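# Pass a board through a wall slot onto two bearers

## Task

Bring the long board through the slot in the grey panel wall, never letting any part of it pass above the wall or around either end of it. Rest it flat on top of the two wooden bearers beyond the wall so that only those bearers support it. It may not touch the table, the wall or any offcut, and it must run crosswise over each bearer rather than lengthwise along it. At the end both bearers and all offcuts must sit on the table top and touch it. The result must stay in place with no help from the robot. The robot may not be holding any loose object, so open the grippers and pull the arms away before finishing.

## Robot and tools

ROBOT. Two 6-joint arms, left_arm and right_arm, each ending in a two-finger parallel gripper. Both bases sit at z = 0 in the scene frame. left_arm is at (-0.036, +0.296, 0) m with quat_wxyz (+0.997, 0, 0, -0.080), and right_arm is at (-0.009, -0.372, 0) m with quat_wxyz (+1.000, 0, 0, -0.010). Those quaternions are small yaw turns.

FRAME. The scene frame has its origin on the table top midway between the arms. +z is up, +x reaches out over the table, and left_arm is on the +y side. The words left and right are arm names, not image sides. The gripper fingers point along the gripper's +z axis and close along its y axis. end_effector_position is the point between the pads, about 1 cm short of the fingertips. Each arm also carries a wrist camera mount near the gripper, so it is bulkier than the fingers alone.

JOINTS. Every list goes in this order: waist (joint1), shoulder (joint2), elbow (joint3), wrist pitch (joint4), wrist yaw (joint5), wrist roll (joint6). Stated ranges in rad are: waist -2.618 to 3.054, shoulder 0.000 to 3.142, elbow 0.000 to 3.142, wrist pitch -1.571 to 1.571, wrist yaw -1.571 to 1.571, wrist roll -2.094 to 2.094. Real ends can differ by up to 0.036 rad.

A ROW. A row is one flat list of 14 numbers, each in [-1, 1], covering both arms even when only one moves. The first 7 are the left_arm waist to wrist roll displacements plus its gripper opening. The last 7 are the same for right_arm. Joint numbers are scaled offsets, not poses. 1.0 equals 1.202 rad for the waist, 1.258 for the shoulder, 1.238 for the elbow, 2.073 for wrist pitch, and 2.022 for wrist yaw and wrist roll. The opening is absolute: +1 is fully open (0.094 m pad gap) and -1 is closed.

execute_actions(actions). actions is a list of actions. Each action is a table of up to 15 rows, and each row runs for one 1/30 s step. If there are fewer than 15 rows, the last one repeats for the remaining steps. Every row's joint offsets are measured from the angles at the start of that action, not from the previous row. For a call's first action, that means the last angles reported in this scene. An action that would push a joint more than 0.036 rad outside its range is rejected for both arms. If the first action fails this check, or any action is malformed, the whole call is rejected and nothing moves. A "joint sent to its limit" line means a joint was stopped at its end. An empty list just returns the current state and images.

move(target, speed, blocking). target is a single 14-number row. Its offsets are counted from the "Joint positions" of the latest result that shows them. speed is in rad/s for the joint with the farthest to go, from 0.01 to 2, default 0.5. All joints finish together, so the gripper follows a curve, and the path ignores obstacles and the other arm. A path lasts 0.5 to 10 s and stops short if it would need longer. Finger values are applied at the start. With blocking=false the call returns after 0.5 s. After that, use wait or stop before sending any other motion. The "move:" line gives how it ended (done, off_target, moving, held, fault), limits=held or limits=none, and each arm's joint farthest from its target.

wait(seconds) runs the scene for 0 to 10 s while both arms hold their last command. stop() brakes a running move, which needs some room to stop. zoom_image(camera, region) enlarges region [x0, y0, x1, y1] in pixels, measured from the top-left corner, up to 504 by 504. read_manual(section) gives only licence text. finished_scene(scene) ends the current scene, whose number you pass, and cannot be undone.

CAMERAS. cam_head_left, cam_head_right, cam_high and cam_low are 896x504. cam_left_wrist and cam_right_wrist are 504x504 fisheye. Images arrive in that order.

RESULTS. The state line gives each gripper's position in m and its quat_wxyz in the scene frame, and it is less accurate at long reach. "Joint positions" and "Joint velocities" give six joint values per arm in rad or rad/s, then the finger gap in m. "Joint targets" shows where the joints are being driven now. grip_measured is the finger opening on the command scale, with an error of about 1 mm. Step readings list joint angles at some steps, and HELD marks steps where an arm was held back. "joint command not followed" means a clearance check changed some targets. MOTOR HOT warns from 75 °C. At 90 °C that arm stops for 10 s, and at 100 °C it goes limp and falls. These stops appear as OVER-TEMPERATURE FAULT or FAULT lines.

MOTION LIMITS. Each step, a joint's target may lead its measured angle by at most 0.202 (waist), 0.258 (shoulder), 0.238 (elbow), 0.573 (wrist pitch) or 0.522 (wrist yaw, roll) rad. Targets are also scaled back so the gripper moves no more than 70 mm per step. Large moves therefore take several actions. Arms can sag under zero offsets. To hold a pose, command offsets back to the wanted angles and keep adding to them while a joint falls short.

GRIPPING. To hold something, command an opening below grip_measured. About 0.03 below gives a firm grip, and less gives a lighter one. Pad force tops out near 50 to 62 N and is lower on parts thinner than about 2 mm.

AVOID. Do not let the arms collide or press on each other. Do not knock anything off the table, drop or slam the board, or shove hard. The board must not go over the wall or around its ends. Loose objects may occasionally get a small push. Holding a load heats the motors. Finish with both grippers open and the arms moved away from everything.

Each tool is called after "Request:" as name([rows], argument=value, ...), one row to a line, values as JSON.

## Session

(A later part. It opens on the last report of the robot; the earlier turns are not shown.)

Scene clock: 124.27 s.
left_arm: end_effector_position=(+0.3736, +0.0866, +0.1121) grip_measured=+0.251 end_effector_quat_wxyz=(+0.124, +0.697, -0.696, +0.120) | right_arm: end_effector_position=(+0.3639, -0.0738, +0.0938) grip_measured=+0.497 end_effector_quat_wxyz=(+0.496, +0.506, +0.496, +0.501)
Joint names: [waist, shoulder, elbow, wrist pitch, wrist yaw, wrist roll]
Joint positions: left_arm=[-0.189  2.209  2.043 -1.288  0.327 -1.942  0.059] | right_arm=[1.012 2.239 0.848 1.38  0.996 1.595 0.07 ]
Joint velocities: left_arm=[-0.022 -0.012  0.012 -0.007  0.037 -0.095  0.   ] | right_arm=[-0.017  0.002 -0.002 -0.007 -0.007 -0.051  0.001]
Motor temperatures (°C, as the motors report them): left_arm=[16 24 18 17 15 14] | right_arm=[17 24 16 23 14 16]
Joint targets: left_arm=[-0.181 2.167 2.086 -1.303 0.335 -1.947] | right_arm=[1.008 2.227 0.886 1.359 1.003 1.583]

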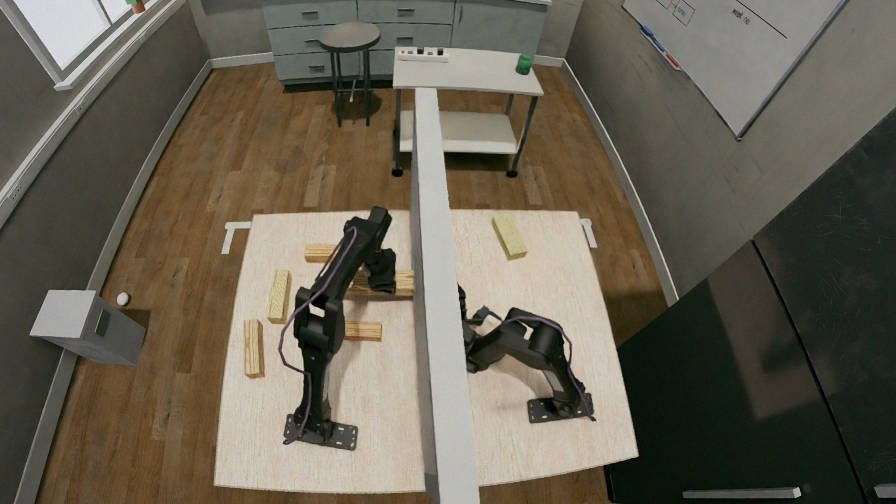

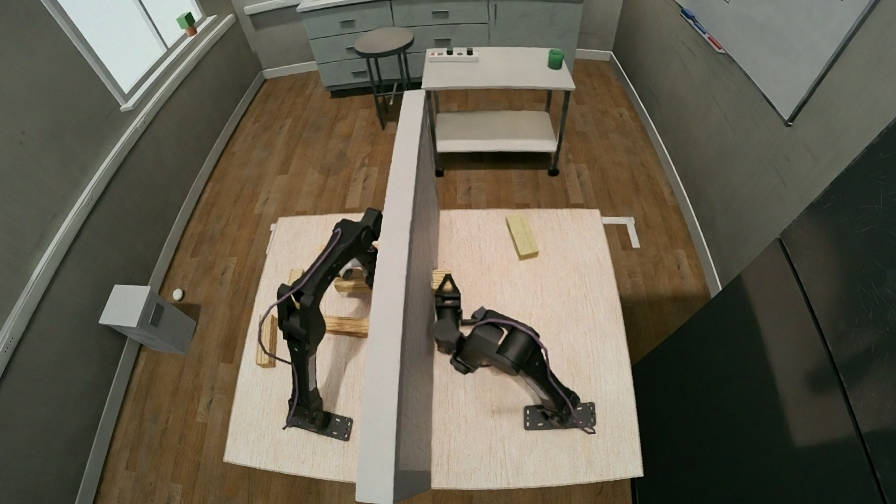

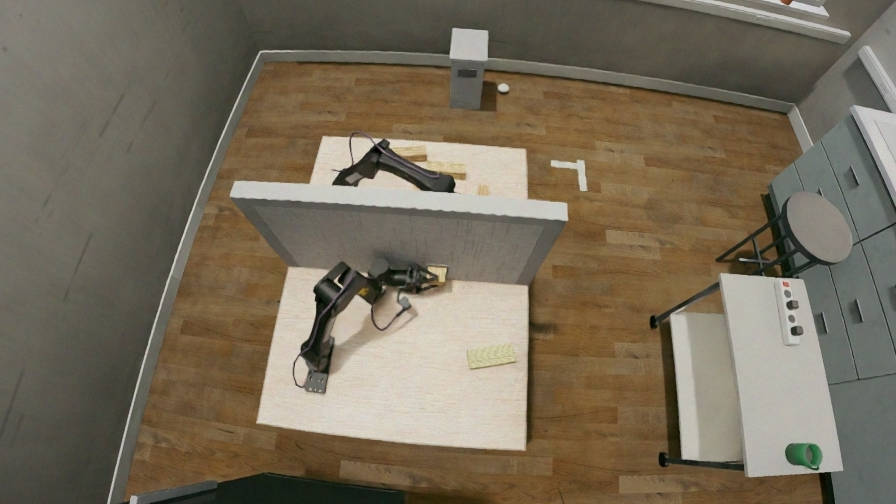

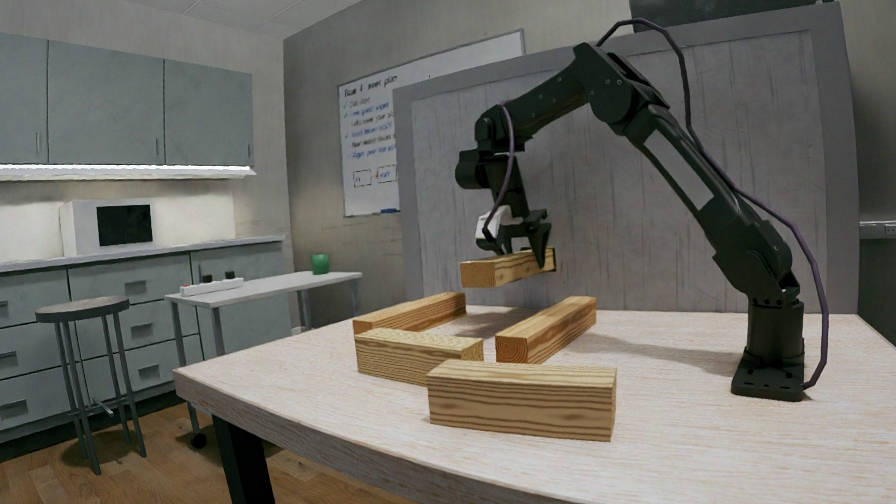

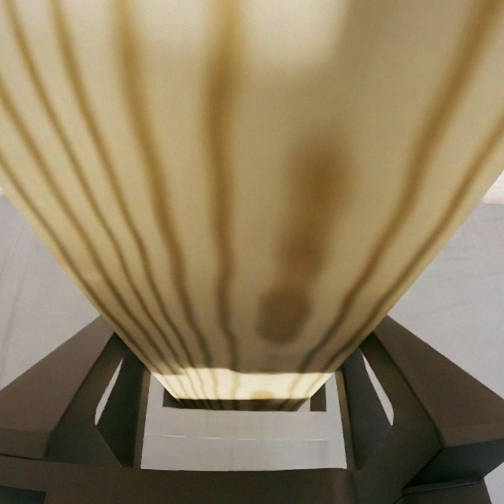

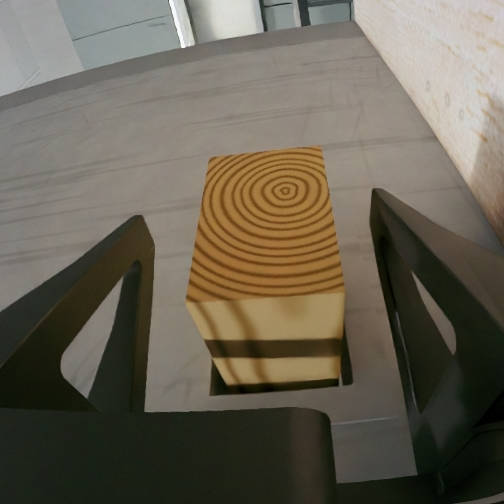

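Request:
execute_actions([
  [[0.00666,-0.03339,0.03473,-0.00724,0.00396,-0.00247,0.19,-0.00333,-0.00954,0.03069,-0.0110,0.00346,-0.00593,0.42],[0.00666,-0.03339,0.03473,-0.00724,0.00396,-0.00247,0.19,-0.00333,-0.00954,0.03069,-0.0120,0.00346,-0.00593,0.34],[0.00666,-0.03339,0.03473,-0.00724,0.00396,-0.00247,0.19,-0.00333,-0.00954,0.03069,-0.0131,0.00346,-0.00593,0.26],[0.00666,-0.03339,0.03473,-0.00724,0.00396,-0.00247,0.19,-0.00333,-0.00954,0.03069,-0.0142,0.00346,-0.00593,0.18],[0.00666,-0.03339,0.03473,-0.00724,0.00396,-0.00247,0.19,-0.00333,-0.00954,0.03069,-0.0153,0.00346,-0.00593,0.10],[0.00666,-0.03339,0.03473,-0.00724,0.00396,-0.00247,0.19,-0.00333,-0.00954,0.03069,-0.0162,0.00346,-0.00593,0.03],[0.00666,-0.03339,0.03473,-0.00724,0.00396,-0.00247,0.19,-0.00333,-0.00954,0.03069,-0.0168,0.00346,-0.00593,-0.03],[0.00666,-0.03339,0.03473,-0.00724,0.00396,-0.00247,0.19,-0.00333,-0.00954,0.03069,-0.0169,0.00346,-0.00593,-0.07],[0.00666,-0.03339,0.03473,-0.00724,0.00396,-0.00247,0.19,-0.00333,-0.00954,0.03069,-0.0169,0.00346,-0.00593,-0.10],[0.00666,-0.03339,0.03473,-0.00724,0.00396,-0.00247,0.19,-0.00333,-0.00954,0.03069,-0.0169,0.00346,-0.00593,-0.12],[0.00666,-0.03339,0.03473,-0.00724,0.00396,-0.00247,0.19,-0.00333,-0.00954,0.03069,-0.0169,0.00346,-0.00593,-0.14],[0.00666,-0.03339,0.03473,-0.00724,0.00396,-0.00247,0.19,-0.00333,-0.00954,0.03069,-0.0169,0.00346,-0.00593,-0.16],[0.00666,-0.03339,0.03473,-0.00724,0.00396,-0.00247,0.19,-0.00333,-0.00954,0.03069,-0.0169,0.00346,-0.00593,-0.19],[0.00666,-0.03339,0.03473,-0.00724,0.00396,-0.00247,0.19,-0.00333,-0.00954,0.03069,-0.0169,0.00346,-0.00593,-0.24],[0.00666,-0.03339,0.03473,-0.00724,0.00396,-0.00247,0.19,-0.00333,-0.00954,0.03069,-0.0169,0.00346,-0.00593,-0.30]],
])

Request:
wait(seconds=0.4)

Scene clock: 127.77 s.
left_arm: end_effector_position=(+0.3736, +0.0866, +0.1121) grip_measured=+0.251 end_effector_quat_wxyz=(+0.124, +0.697, -0.696, +0.120) | right_arm: end_effector_position=(+0.3639, -0.0738, +0.0912) grip_measured=-0.207 end_effector_quat_wxyz=(+0.497, +0.505, +0.502, +0.496)
Joint names: [waist, shoulder, elbow, wrist pitch, wrist yaw, wrist roll]
Joint positions: left_arm=[-0.189  2.209  2.043 -1.288  0.327 -1.942  0.059] | right_arm=[1.012 2.239 0.848 1.365 0.996 1.595 0.037]
Joint velocities: left_arm=[-0.017  0.002 -0.007  0.066  0.037 -0.022  0.   ] | right_arm=[-0.007  0.012 -0.012  0.007  0.022 -0.022 -0.001]
Motor temperatures (°C, as the motors report them): left_arm=[16 25 18 17 15 14] | right_arm=[17 24 16 23 14 16]
Joint targets: left_arm=[-0.181 2.167 2.086 -1.303 0.335 -1.947] | right_arm=[1.008 2.227 0.885 1.345 1.003 1.583]
Step readings (joint positions):
0: left_arm=[-0.189 2.209 2.043 -1.288 0.327 -1.942] | right_arm=[1.012 2.239 0.848 1.380 0.996 1.595]
1: left_arm=[-0.189 2.209 2.043 -1.288 0.327 -1.942] | right_arm=[1.012 2.239 0.848 1.380 0.996 1.595]
2: left_arm=[-0.189 2.209 2.043 -1.288 0.327 -1.942] | right_arm=[1.012 2.239 0.848 1.380 0.996 1.595]
4: left_arm=[-0.189 2.209 2.043 -1.288 0.327 -1.942] | right_arm=[1.012 2.239 0.848 1.377 0.996 1.595]
8: left_arm=[-0.189 2.209 2.043 -1.288 0.327 -1.942] | right_arm=[1.012 2.239 0.848 1.372 0.996 1.595]
15: Joint positions above

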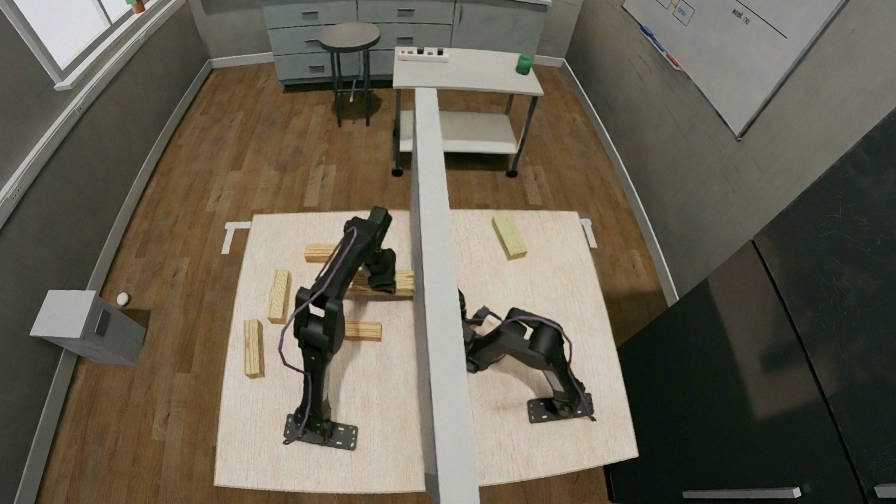

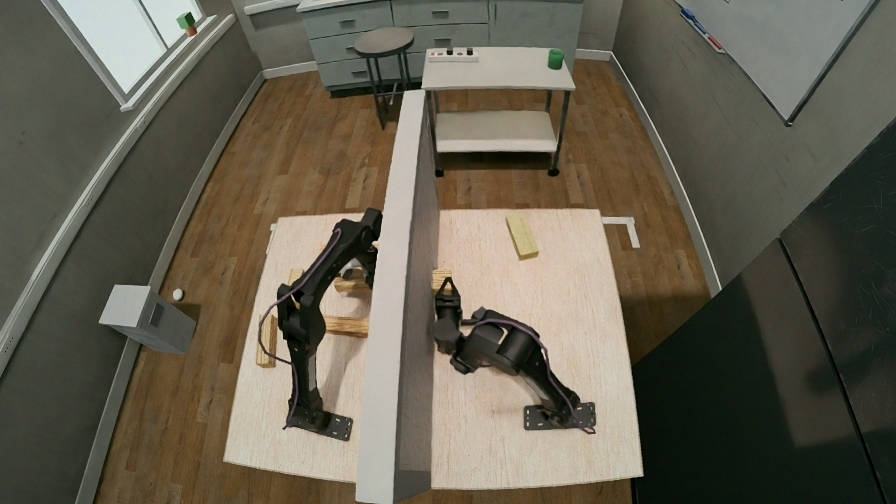

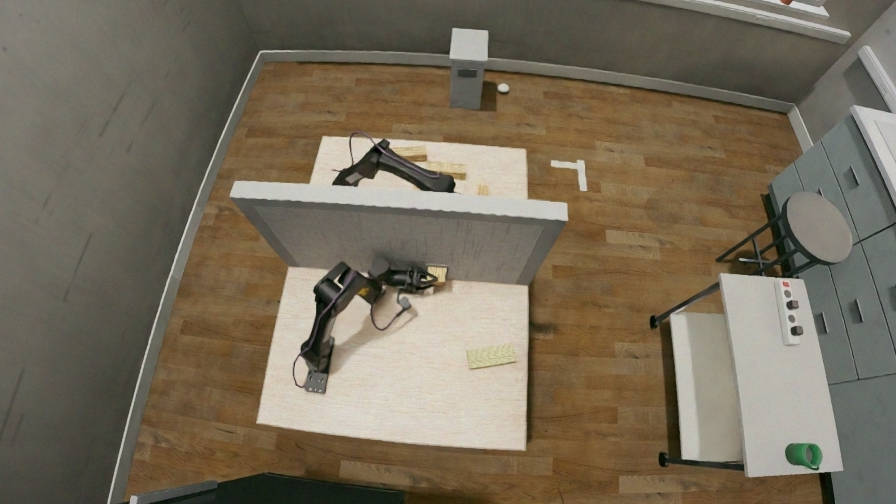

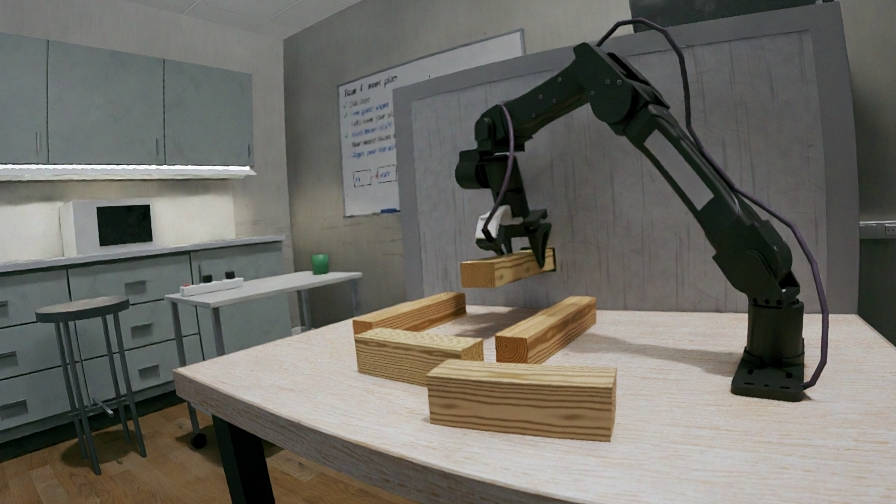

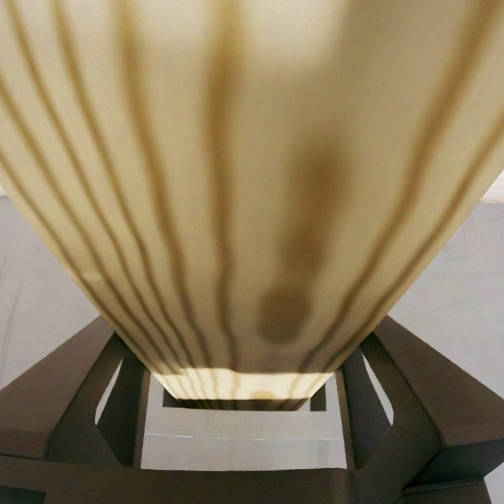

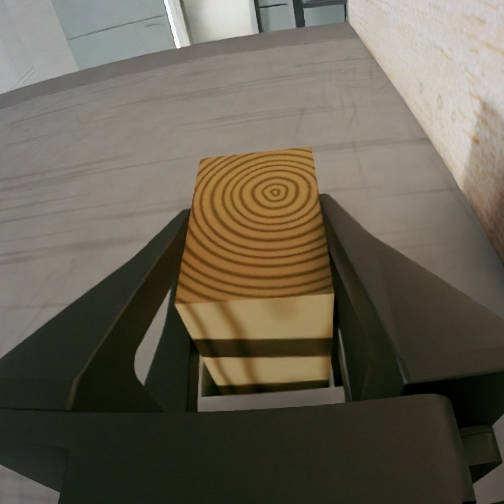

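Scene clock: 128.17 s.
left_arm: end_effector_position=(+0.3736, +0.0866, +0.1121) grip_measured=+0.251 end_effector_quat_wxyz=(+0.124, +0.697, -0.696, +0.120) | right_arm: end_effector_position=(+0.3639, -0.0738, +0.0911) grip_measured=-0.207 end_effector_quat_wxyz=(+0.497, +0.505, +0.502, +0.496)
Joint names: [waist, shoulder, elbow, wrist pitch, wrist yaw, wrist roll]
Joint positions: left_arm=[-0.189  2.209  2.043 -1.288  0.327 -1.942  0.059] | right_arm=[1.012 2.239 0.848 1.365 0.996 1.595 0.037]
Joint velocities: left_arm=[-0.007  0.002 -0.002  0.037  0.007 -0.007  0.   ] | right_arm=[ 0.002  0.002  0.002  0.022 -0.051  0.007  0.001]
Motor temperatures (°C, as the motors report them): left_arm=[16 25 18 17 15 14] | right_arm=[17 24 17 23 14 16]
Joint targets: left_arm=[-0.181 2.167 2.086 -1.303 0.335 -1.947] | right_arm=[1.008 2.227 0.885 1.345 1.003 1.583]
wait: 0.40 s; at rest by 0.17 s

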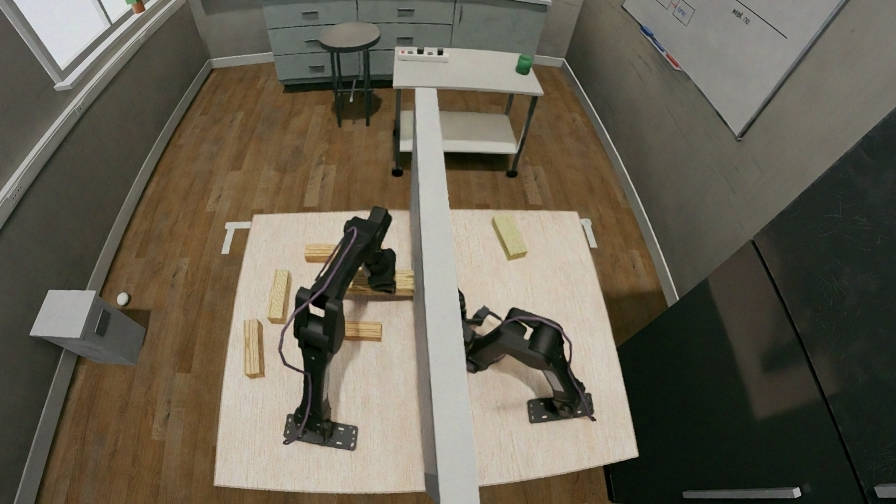

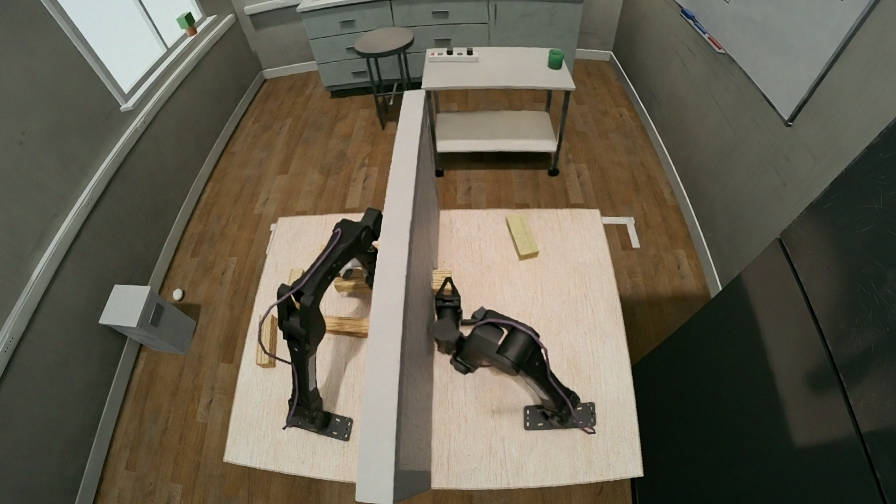

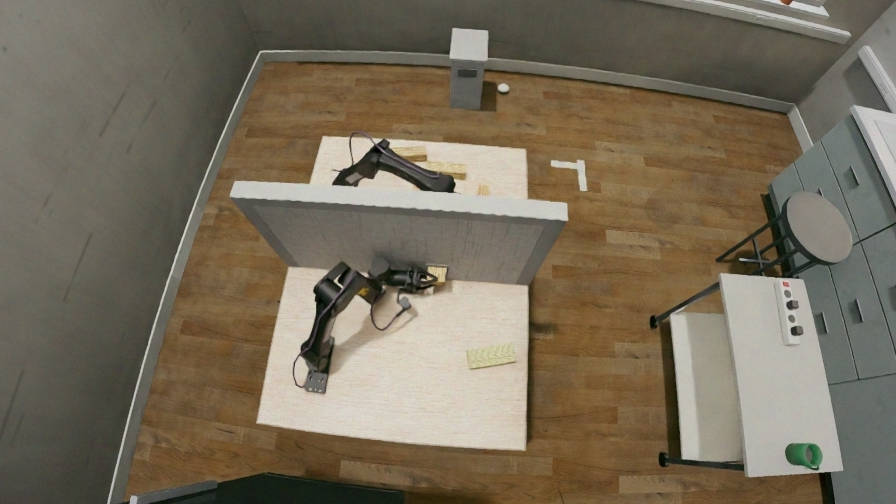

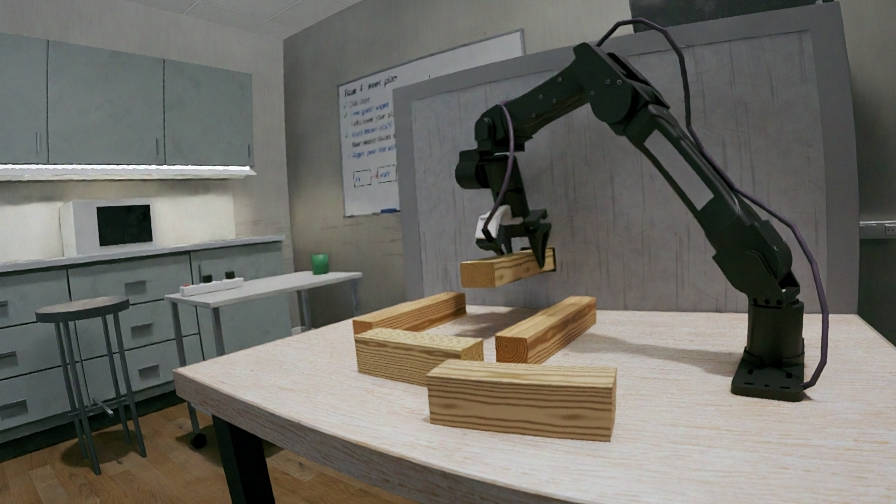

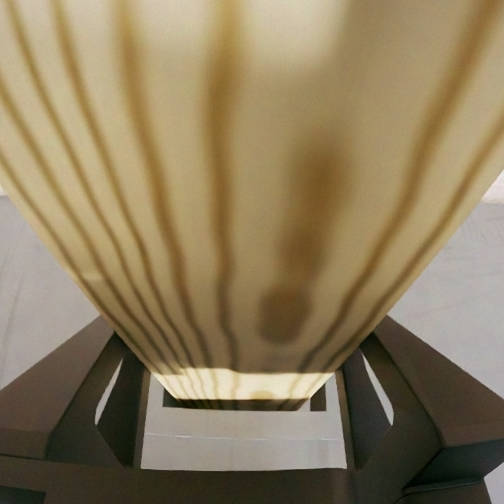

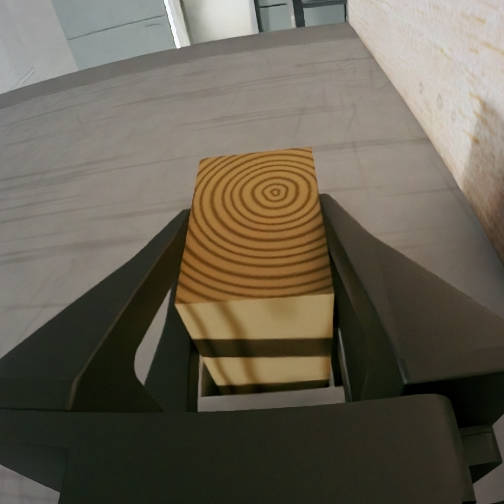

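Request:
execute_actions([
  [[0.006,-0.03101,0.03247,-0.0070,0.0036,-0.0022,0.19,-0.00333,-0.01057,0.02989,-0.00569,0.00346,-0.00361,-0.3],[0.0055,-0.02743,0.02908,-0.0065,0.003,-0.0019,0.19,-0.00333,-0.01212,0.02989,0.00024,0.00346,-0.00012,-0.3],[0.005,-0.02385,0.02569,-0.0061,0.0024,-0.0015,0.19,-0.00333,-0.01367,0.02989,0.00617,0.00346,0.00337,-0.3],[0.004,-0.02027,0.02229,-0.0056,0.0018,-0.0011,0.19,-0.00333,-0.01522,0.02989,0.01211,0.00346,0.00685,-0.3],[0.003,-0.0167,0.0189,-0.0052,0.0012,-0.0007,0.19,-0.00333,-0.01677,0.02989,0.01804,0.00346,0.01034,-0.3],[0.0025,-0.01312,0.01551,-0.0048,0.0006,-0.0004,0.19,-0.00333,-0.01832,0.02989,0.02398,0.00346,0.01382,-0.3],[0.002,-0.01073,0.01325,-0.0045,0.0002,-0.0001,0.19,-0.00333,-0.01935,0.02989,0.02793,0.00346,0.01615,-0.3],[0.002,-0.00954,0.01212,-0.00434,0,0,0.19,-0.00333,-0.01987,0.02989,0.02991,0.00346,0.01731,-0.3],[0.002,-0.00954,0.01212,-0.00434,0,0,0.22,-0.00333,-0.01987,0.02989,0.02991,0.00346,0.01731,-0.3],[0.002,-0.00954,0.01212,-0.00434,0,0,0.245,-0.00333,-0.01987,0.02989,0.02991,0.00346,0.01731,-0.3],[0.002,-0.00954,0.01212,-0.00434,0,0,0.27,-0.00333,-0.01987,0.02989,0.02991,0.00346,0.01731,-0.3],[0.002,-0.00954,0.01212,-0.00434,0,0,0.35,-0.00333,-0.01987,0.02989,0.02991,0.00346,0.01731,-0.3],[0.002,-0.00954,0.01212,-0.00434,0,0,0.47,-0.00333,-0.01987,0.02989,0.02991,0.00346,0.01731,-0.3],[0.002,-0.00954,0.01212,-0.00434,0,0,0.6,-0.00333,-0.01987,0.02989,0.02991,0.00346,0.01731,-0.3],[0.002,-0.00954,0.01212,-0.00434,0,0,0.7,-0.00333,-0.01987,0.02989,0.02991,0.00346,0.01731,-0.3]],
])

Request:
wait(seconds=0.4)

Scene clock: 129.43 s.
left_arm: end_effector_position=(+0.3736, +0.0866, +0.1121) grip_measured=+0.650 end_effector_quat_wxyz=(+0.124, +0.697, -0.696, +0.120) | right_arm: end_effector_position=(+0.3638, -0.0739, +0.0901) grip_measured=-0.207 end_effector_quat_wxyz=(+0.497, +0.506, +0.503, +0.494)
Joint names: [waist, shoulder, elbow, wrist pitch, wrist yaw, wrist roll]
Joint positions: left_arm=[-0.189  2.209  2.043 -1.288  0.327 -1.941  0.078] | right_arm=[1.012 2.239 0.848 1.358 0.997 1.598 0.037]
Joint velocities: left_arm=[ 0.012  0.002 -0.002  0.037  0.007 -0.007  0.097] | right_arm=[ 0.012 -0.002 -0.012 -0.022  0.022 -0.051 -0.   ]
Motor temperatures (°C, as the motors report them): left_arm=[16 25 18 17 15 14] | right_arm=[17 24 17 23 14 16]
Joint targets: left_arm=[-0.187 2.197 2.058 -1.297 0.327 -1.942] | right_arm=[1.008 2.214 0.885 1.427 1.004 1.630]
Step readings (joint positions):
0: left_arm=[-0.189 2.209 2.043 -1.288 0.327 -1.942] | right_arm=[1.012 2.239 0.848 1.365 0.996 1.595]
1: left_arm=[-0.189 2.209 2.043 -1.288 0.327 -1.942] | right_arm=[1.012 2.239 0.848 1.365 0.996 1.596]
2: left_arm=[-0.189 2.209 2.043 -1.288 0.327 -1.942] | right_arm=[1.012 2.239 0.848 1.365 0.996 1.597]
4: left_arm=[-0.189 2.209 2.043 -1.288 0.327 -1.942] | right_arm=[1.012 2.239 0.848 1.365 0.996 1.600]
8: left_arm=[-0.189 2.209 2.043 -1.288 0.327 -1.942] | right_arm=[1.012 2.239 0.848 1.368 0.996 1.603]
15: Joint positions above

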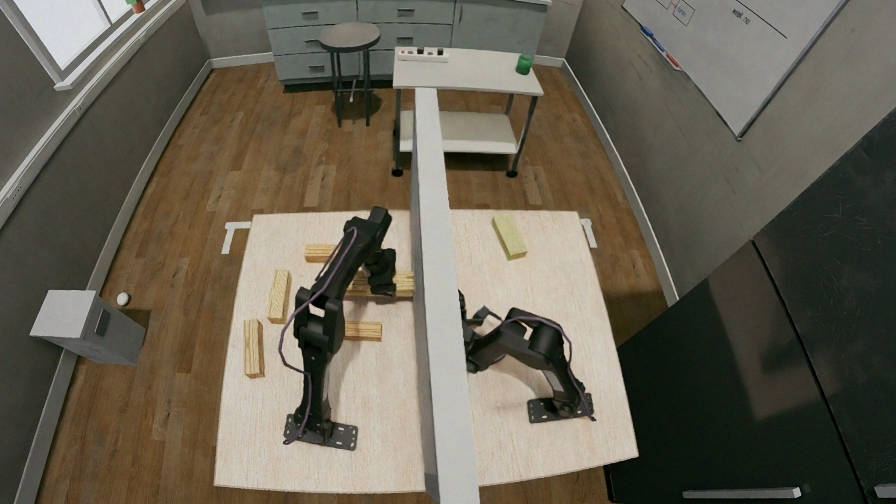

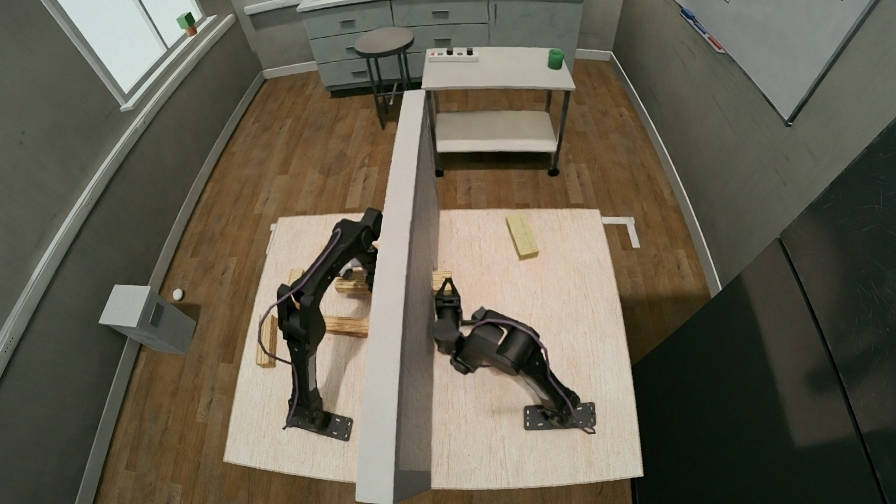

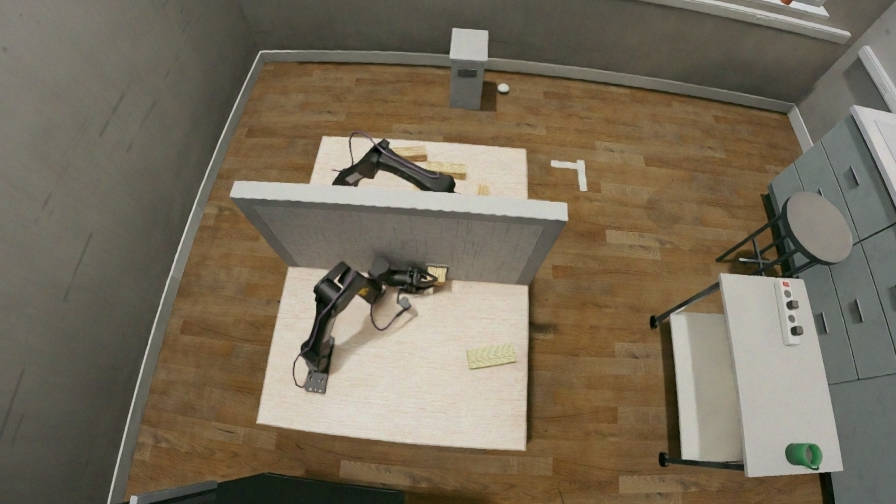

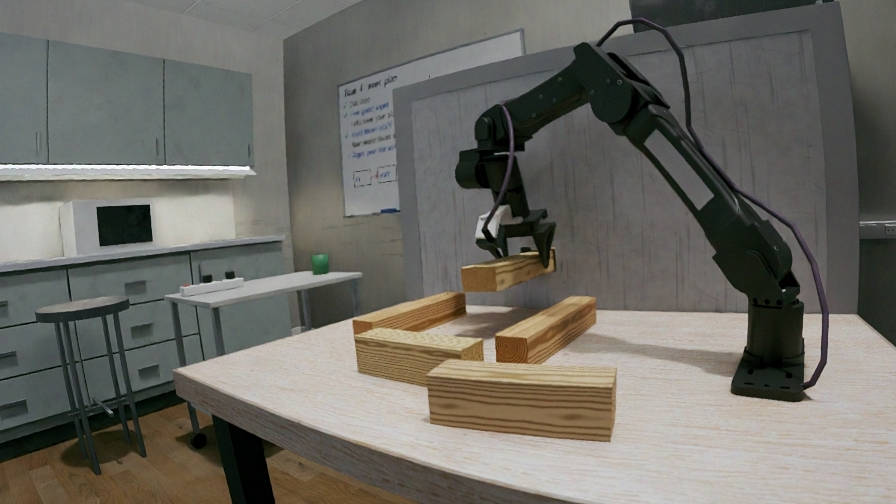

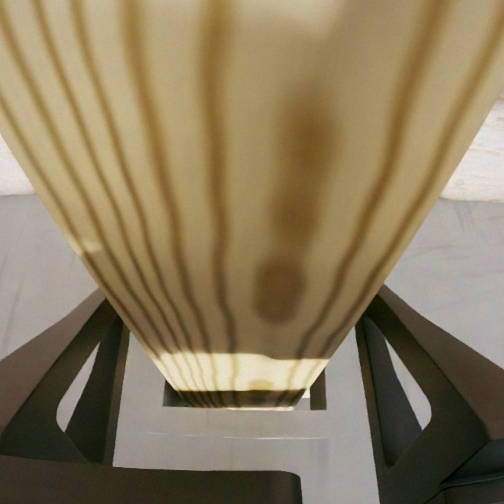

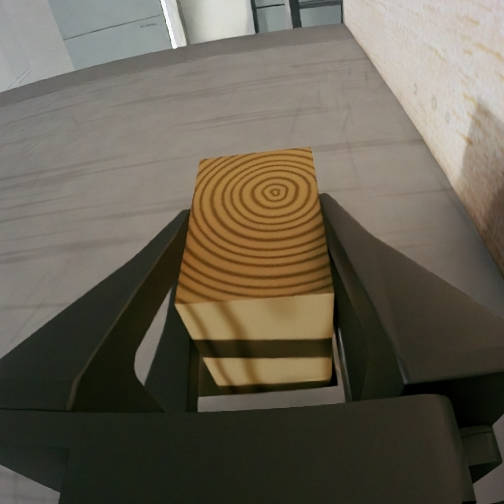

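Scene clock: 129.83 s.
left_arm: end_effector_position=(+0.3736, +0.0866, +0.1121) grip_measured=+0.699 end_effector_quat_wxyz=(+0.124, +0.697, -0.696, +0.120) | right_arm: end_effector_position=(+0.3638, -0.0739, +0.0901) grip_measured=-0.207 end_effector_quat_wxyz=(+0.497, +0.506, +0.503, +0.494)
Joint names: [waist, shoulder, elbow, wrist pitch, wrist yaw, wrist roll]
Joint positions: left_arm=[-0.189  2.209  2.043 -1.288  0.327 -1.941  0.08 ] | right_arm=[1.012 2.239 0.848 1.358 0.997 1.597 0.037]
Joint velocities: left_arm=[ 0.012 -0.007  0.012  0.022  0.007 -0.037 -0.001] | right_arm=[-0.017 -0.012 -0.007  0.007  0.022 -0.022  0.001]
Motor temperatures (°C, as the motors report them): left_arm=[16 25 18 17 15 14] | right_arm=[17 24 17 23 14 16]
Joint targets: left_arm=[-0.187 2.197 2.058 -1.297 0.327 -1.942] | right_arm=[1.008 2.214 0.885 1.427 1.003 1.630]
wait: 0.40 s; at rest by 0.23 s

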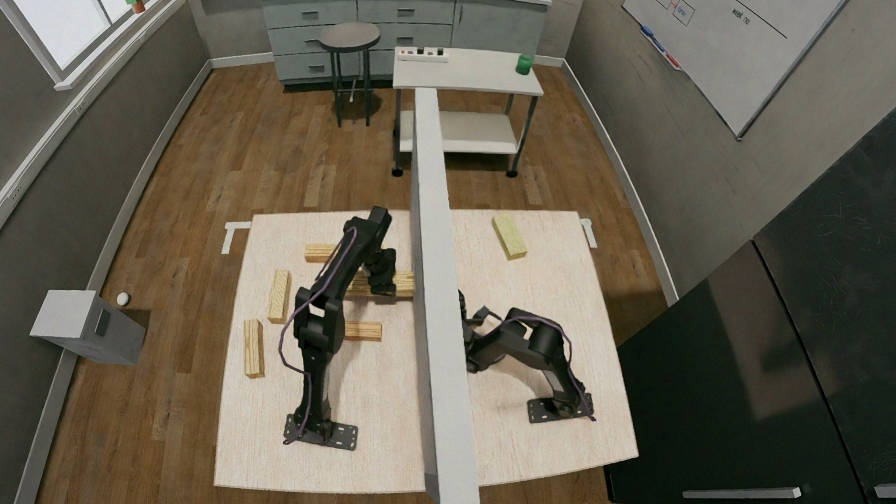

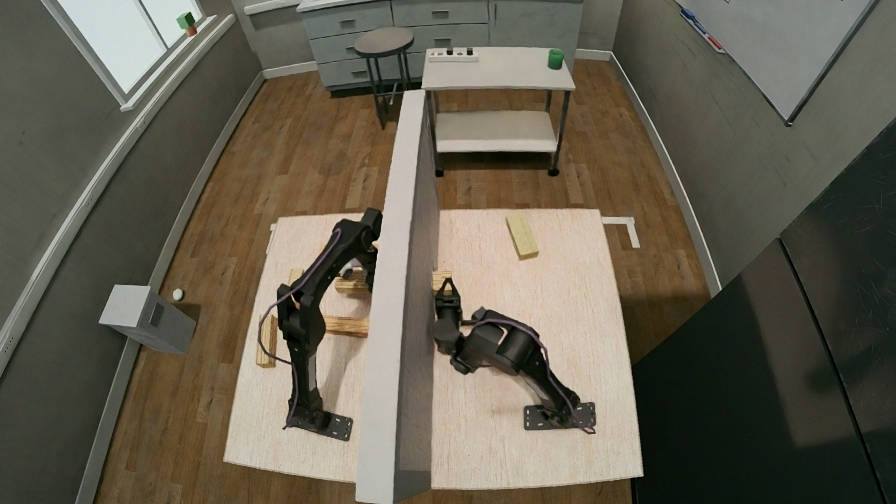

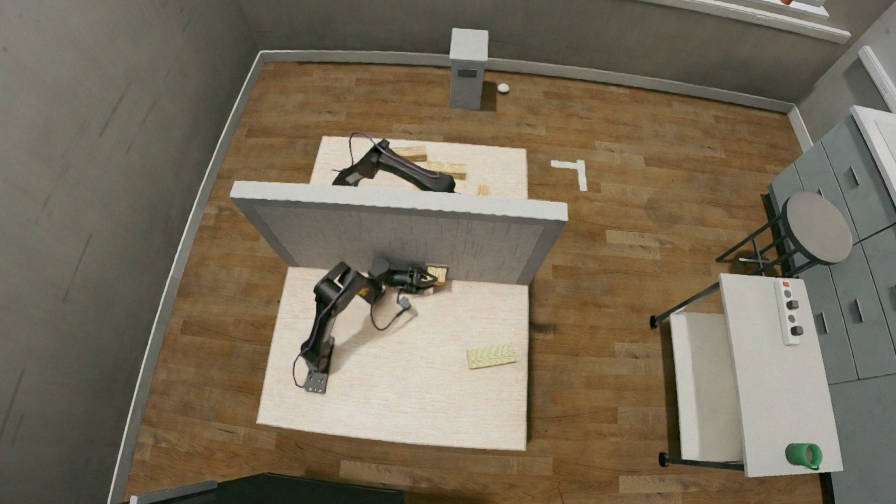

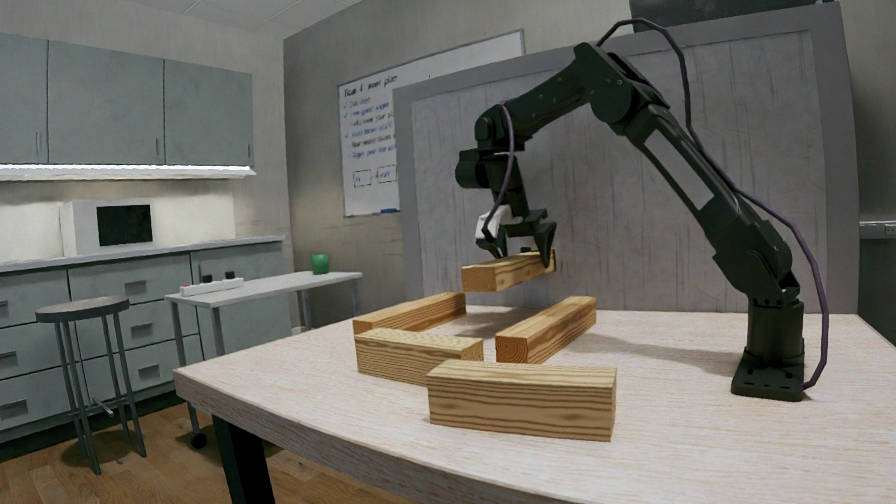

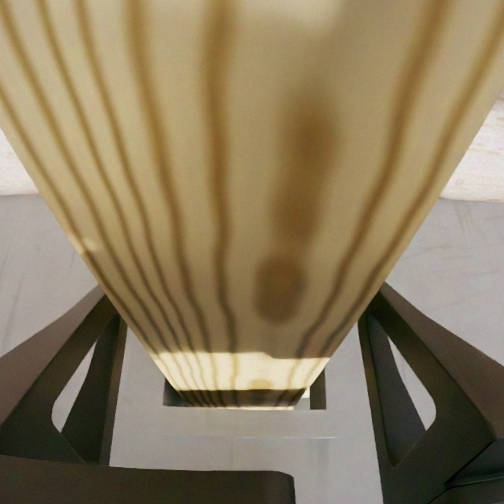

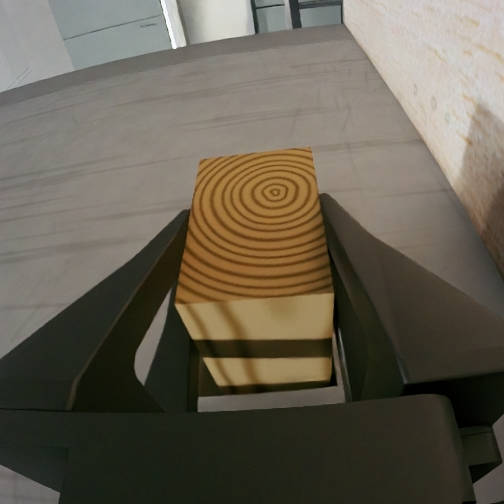

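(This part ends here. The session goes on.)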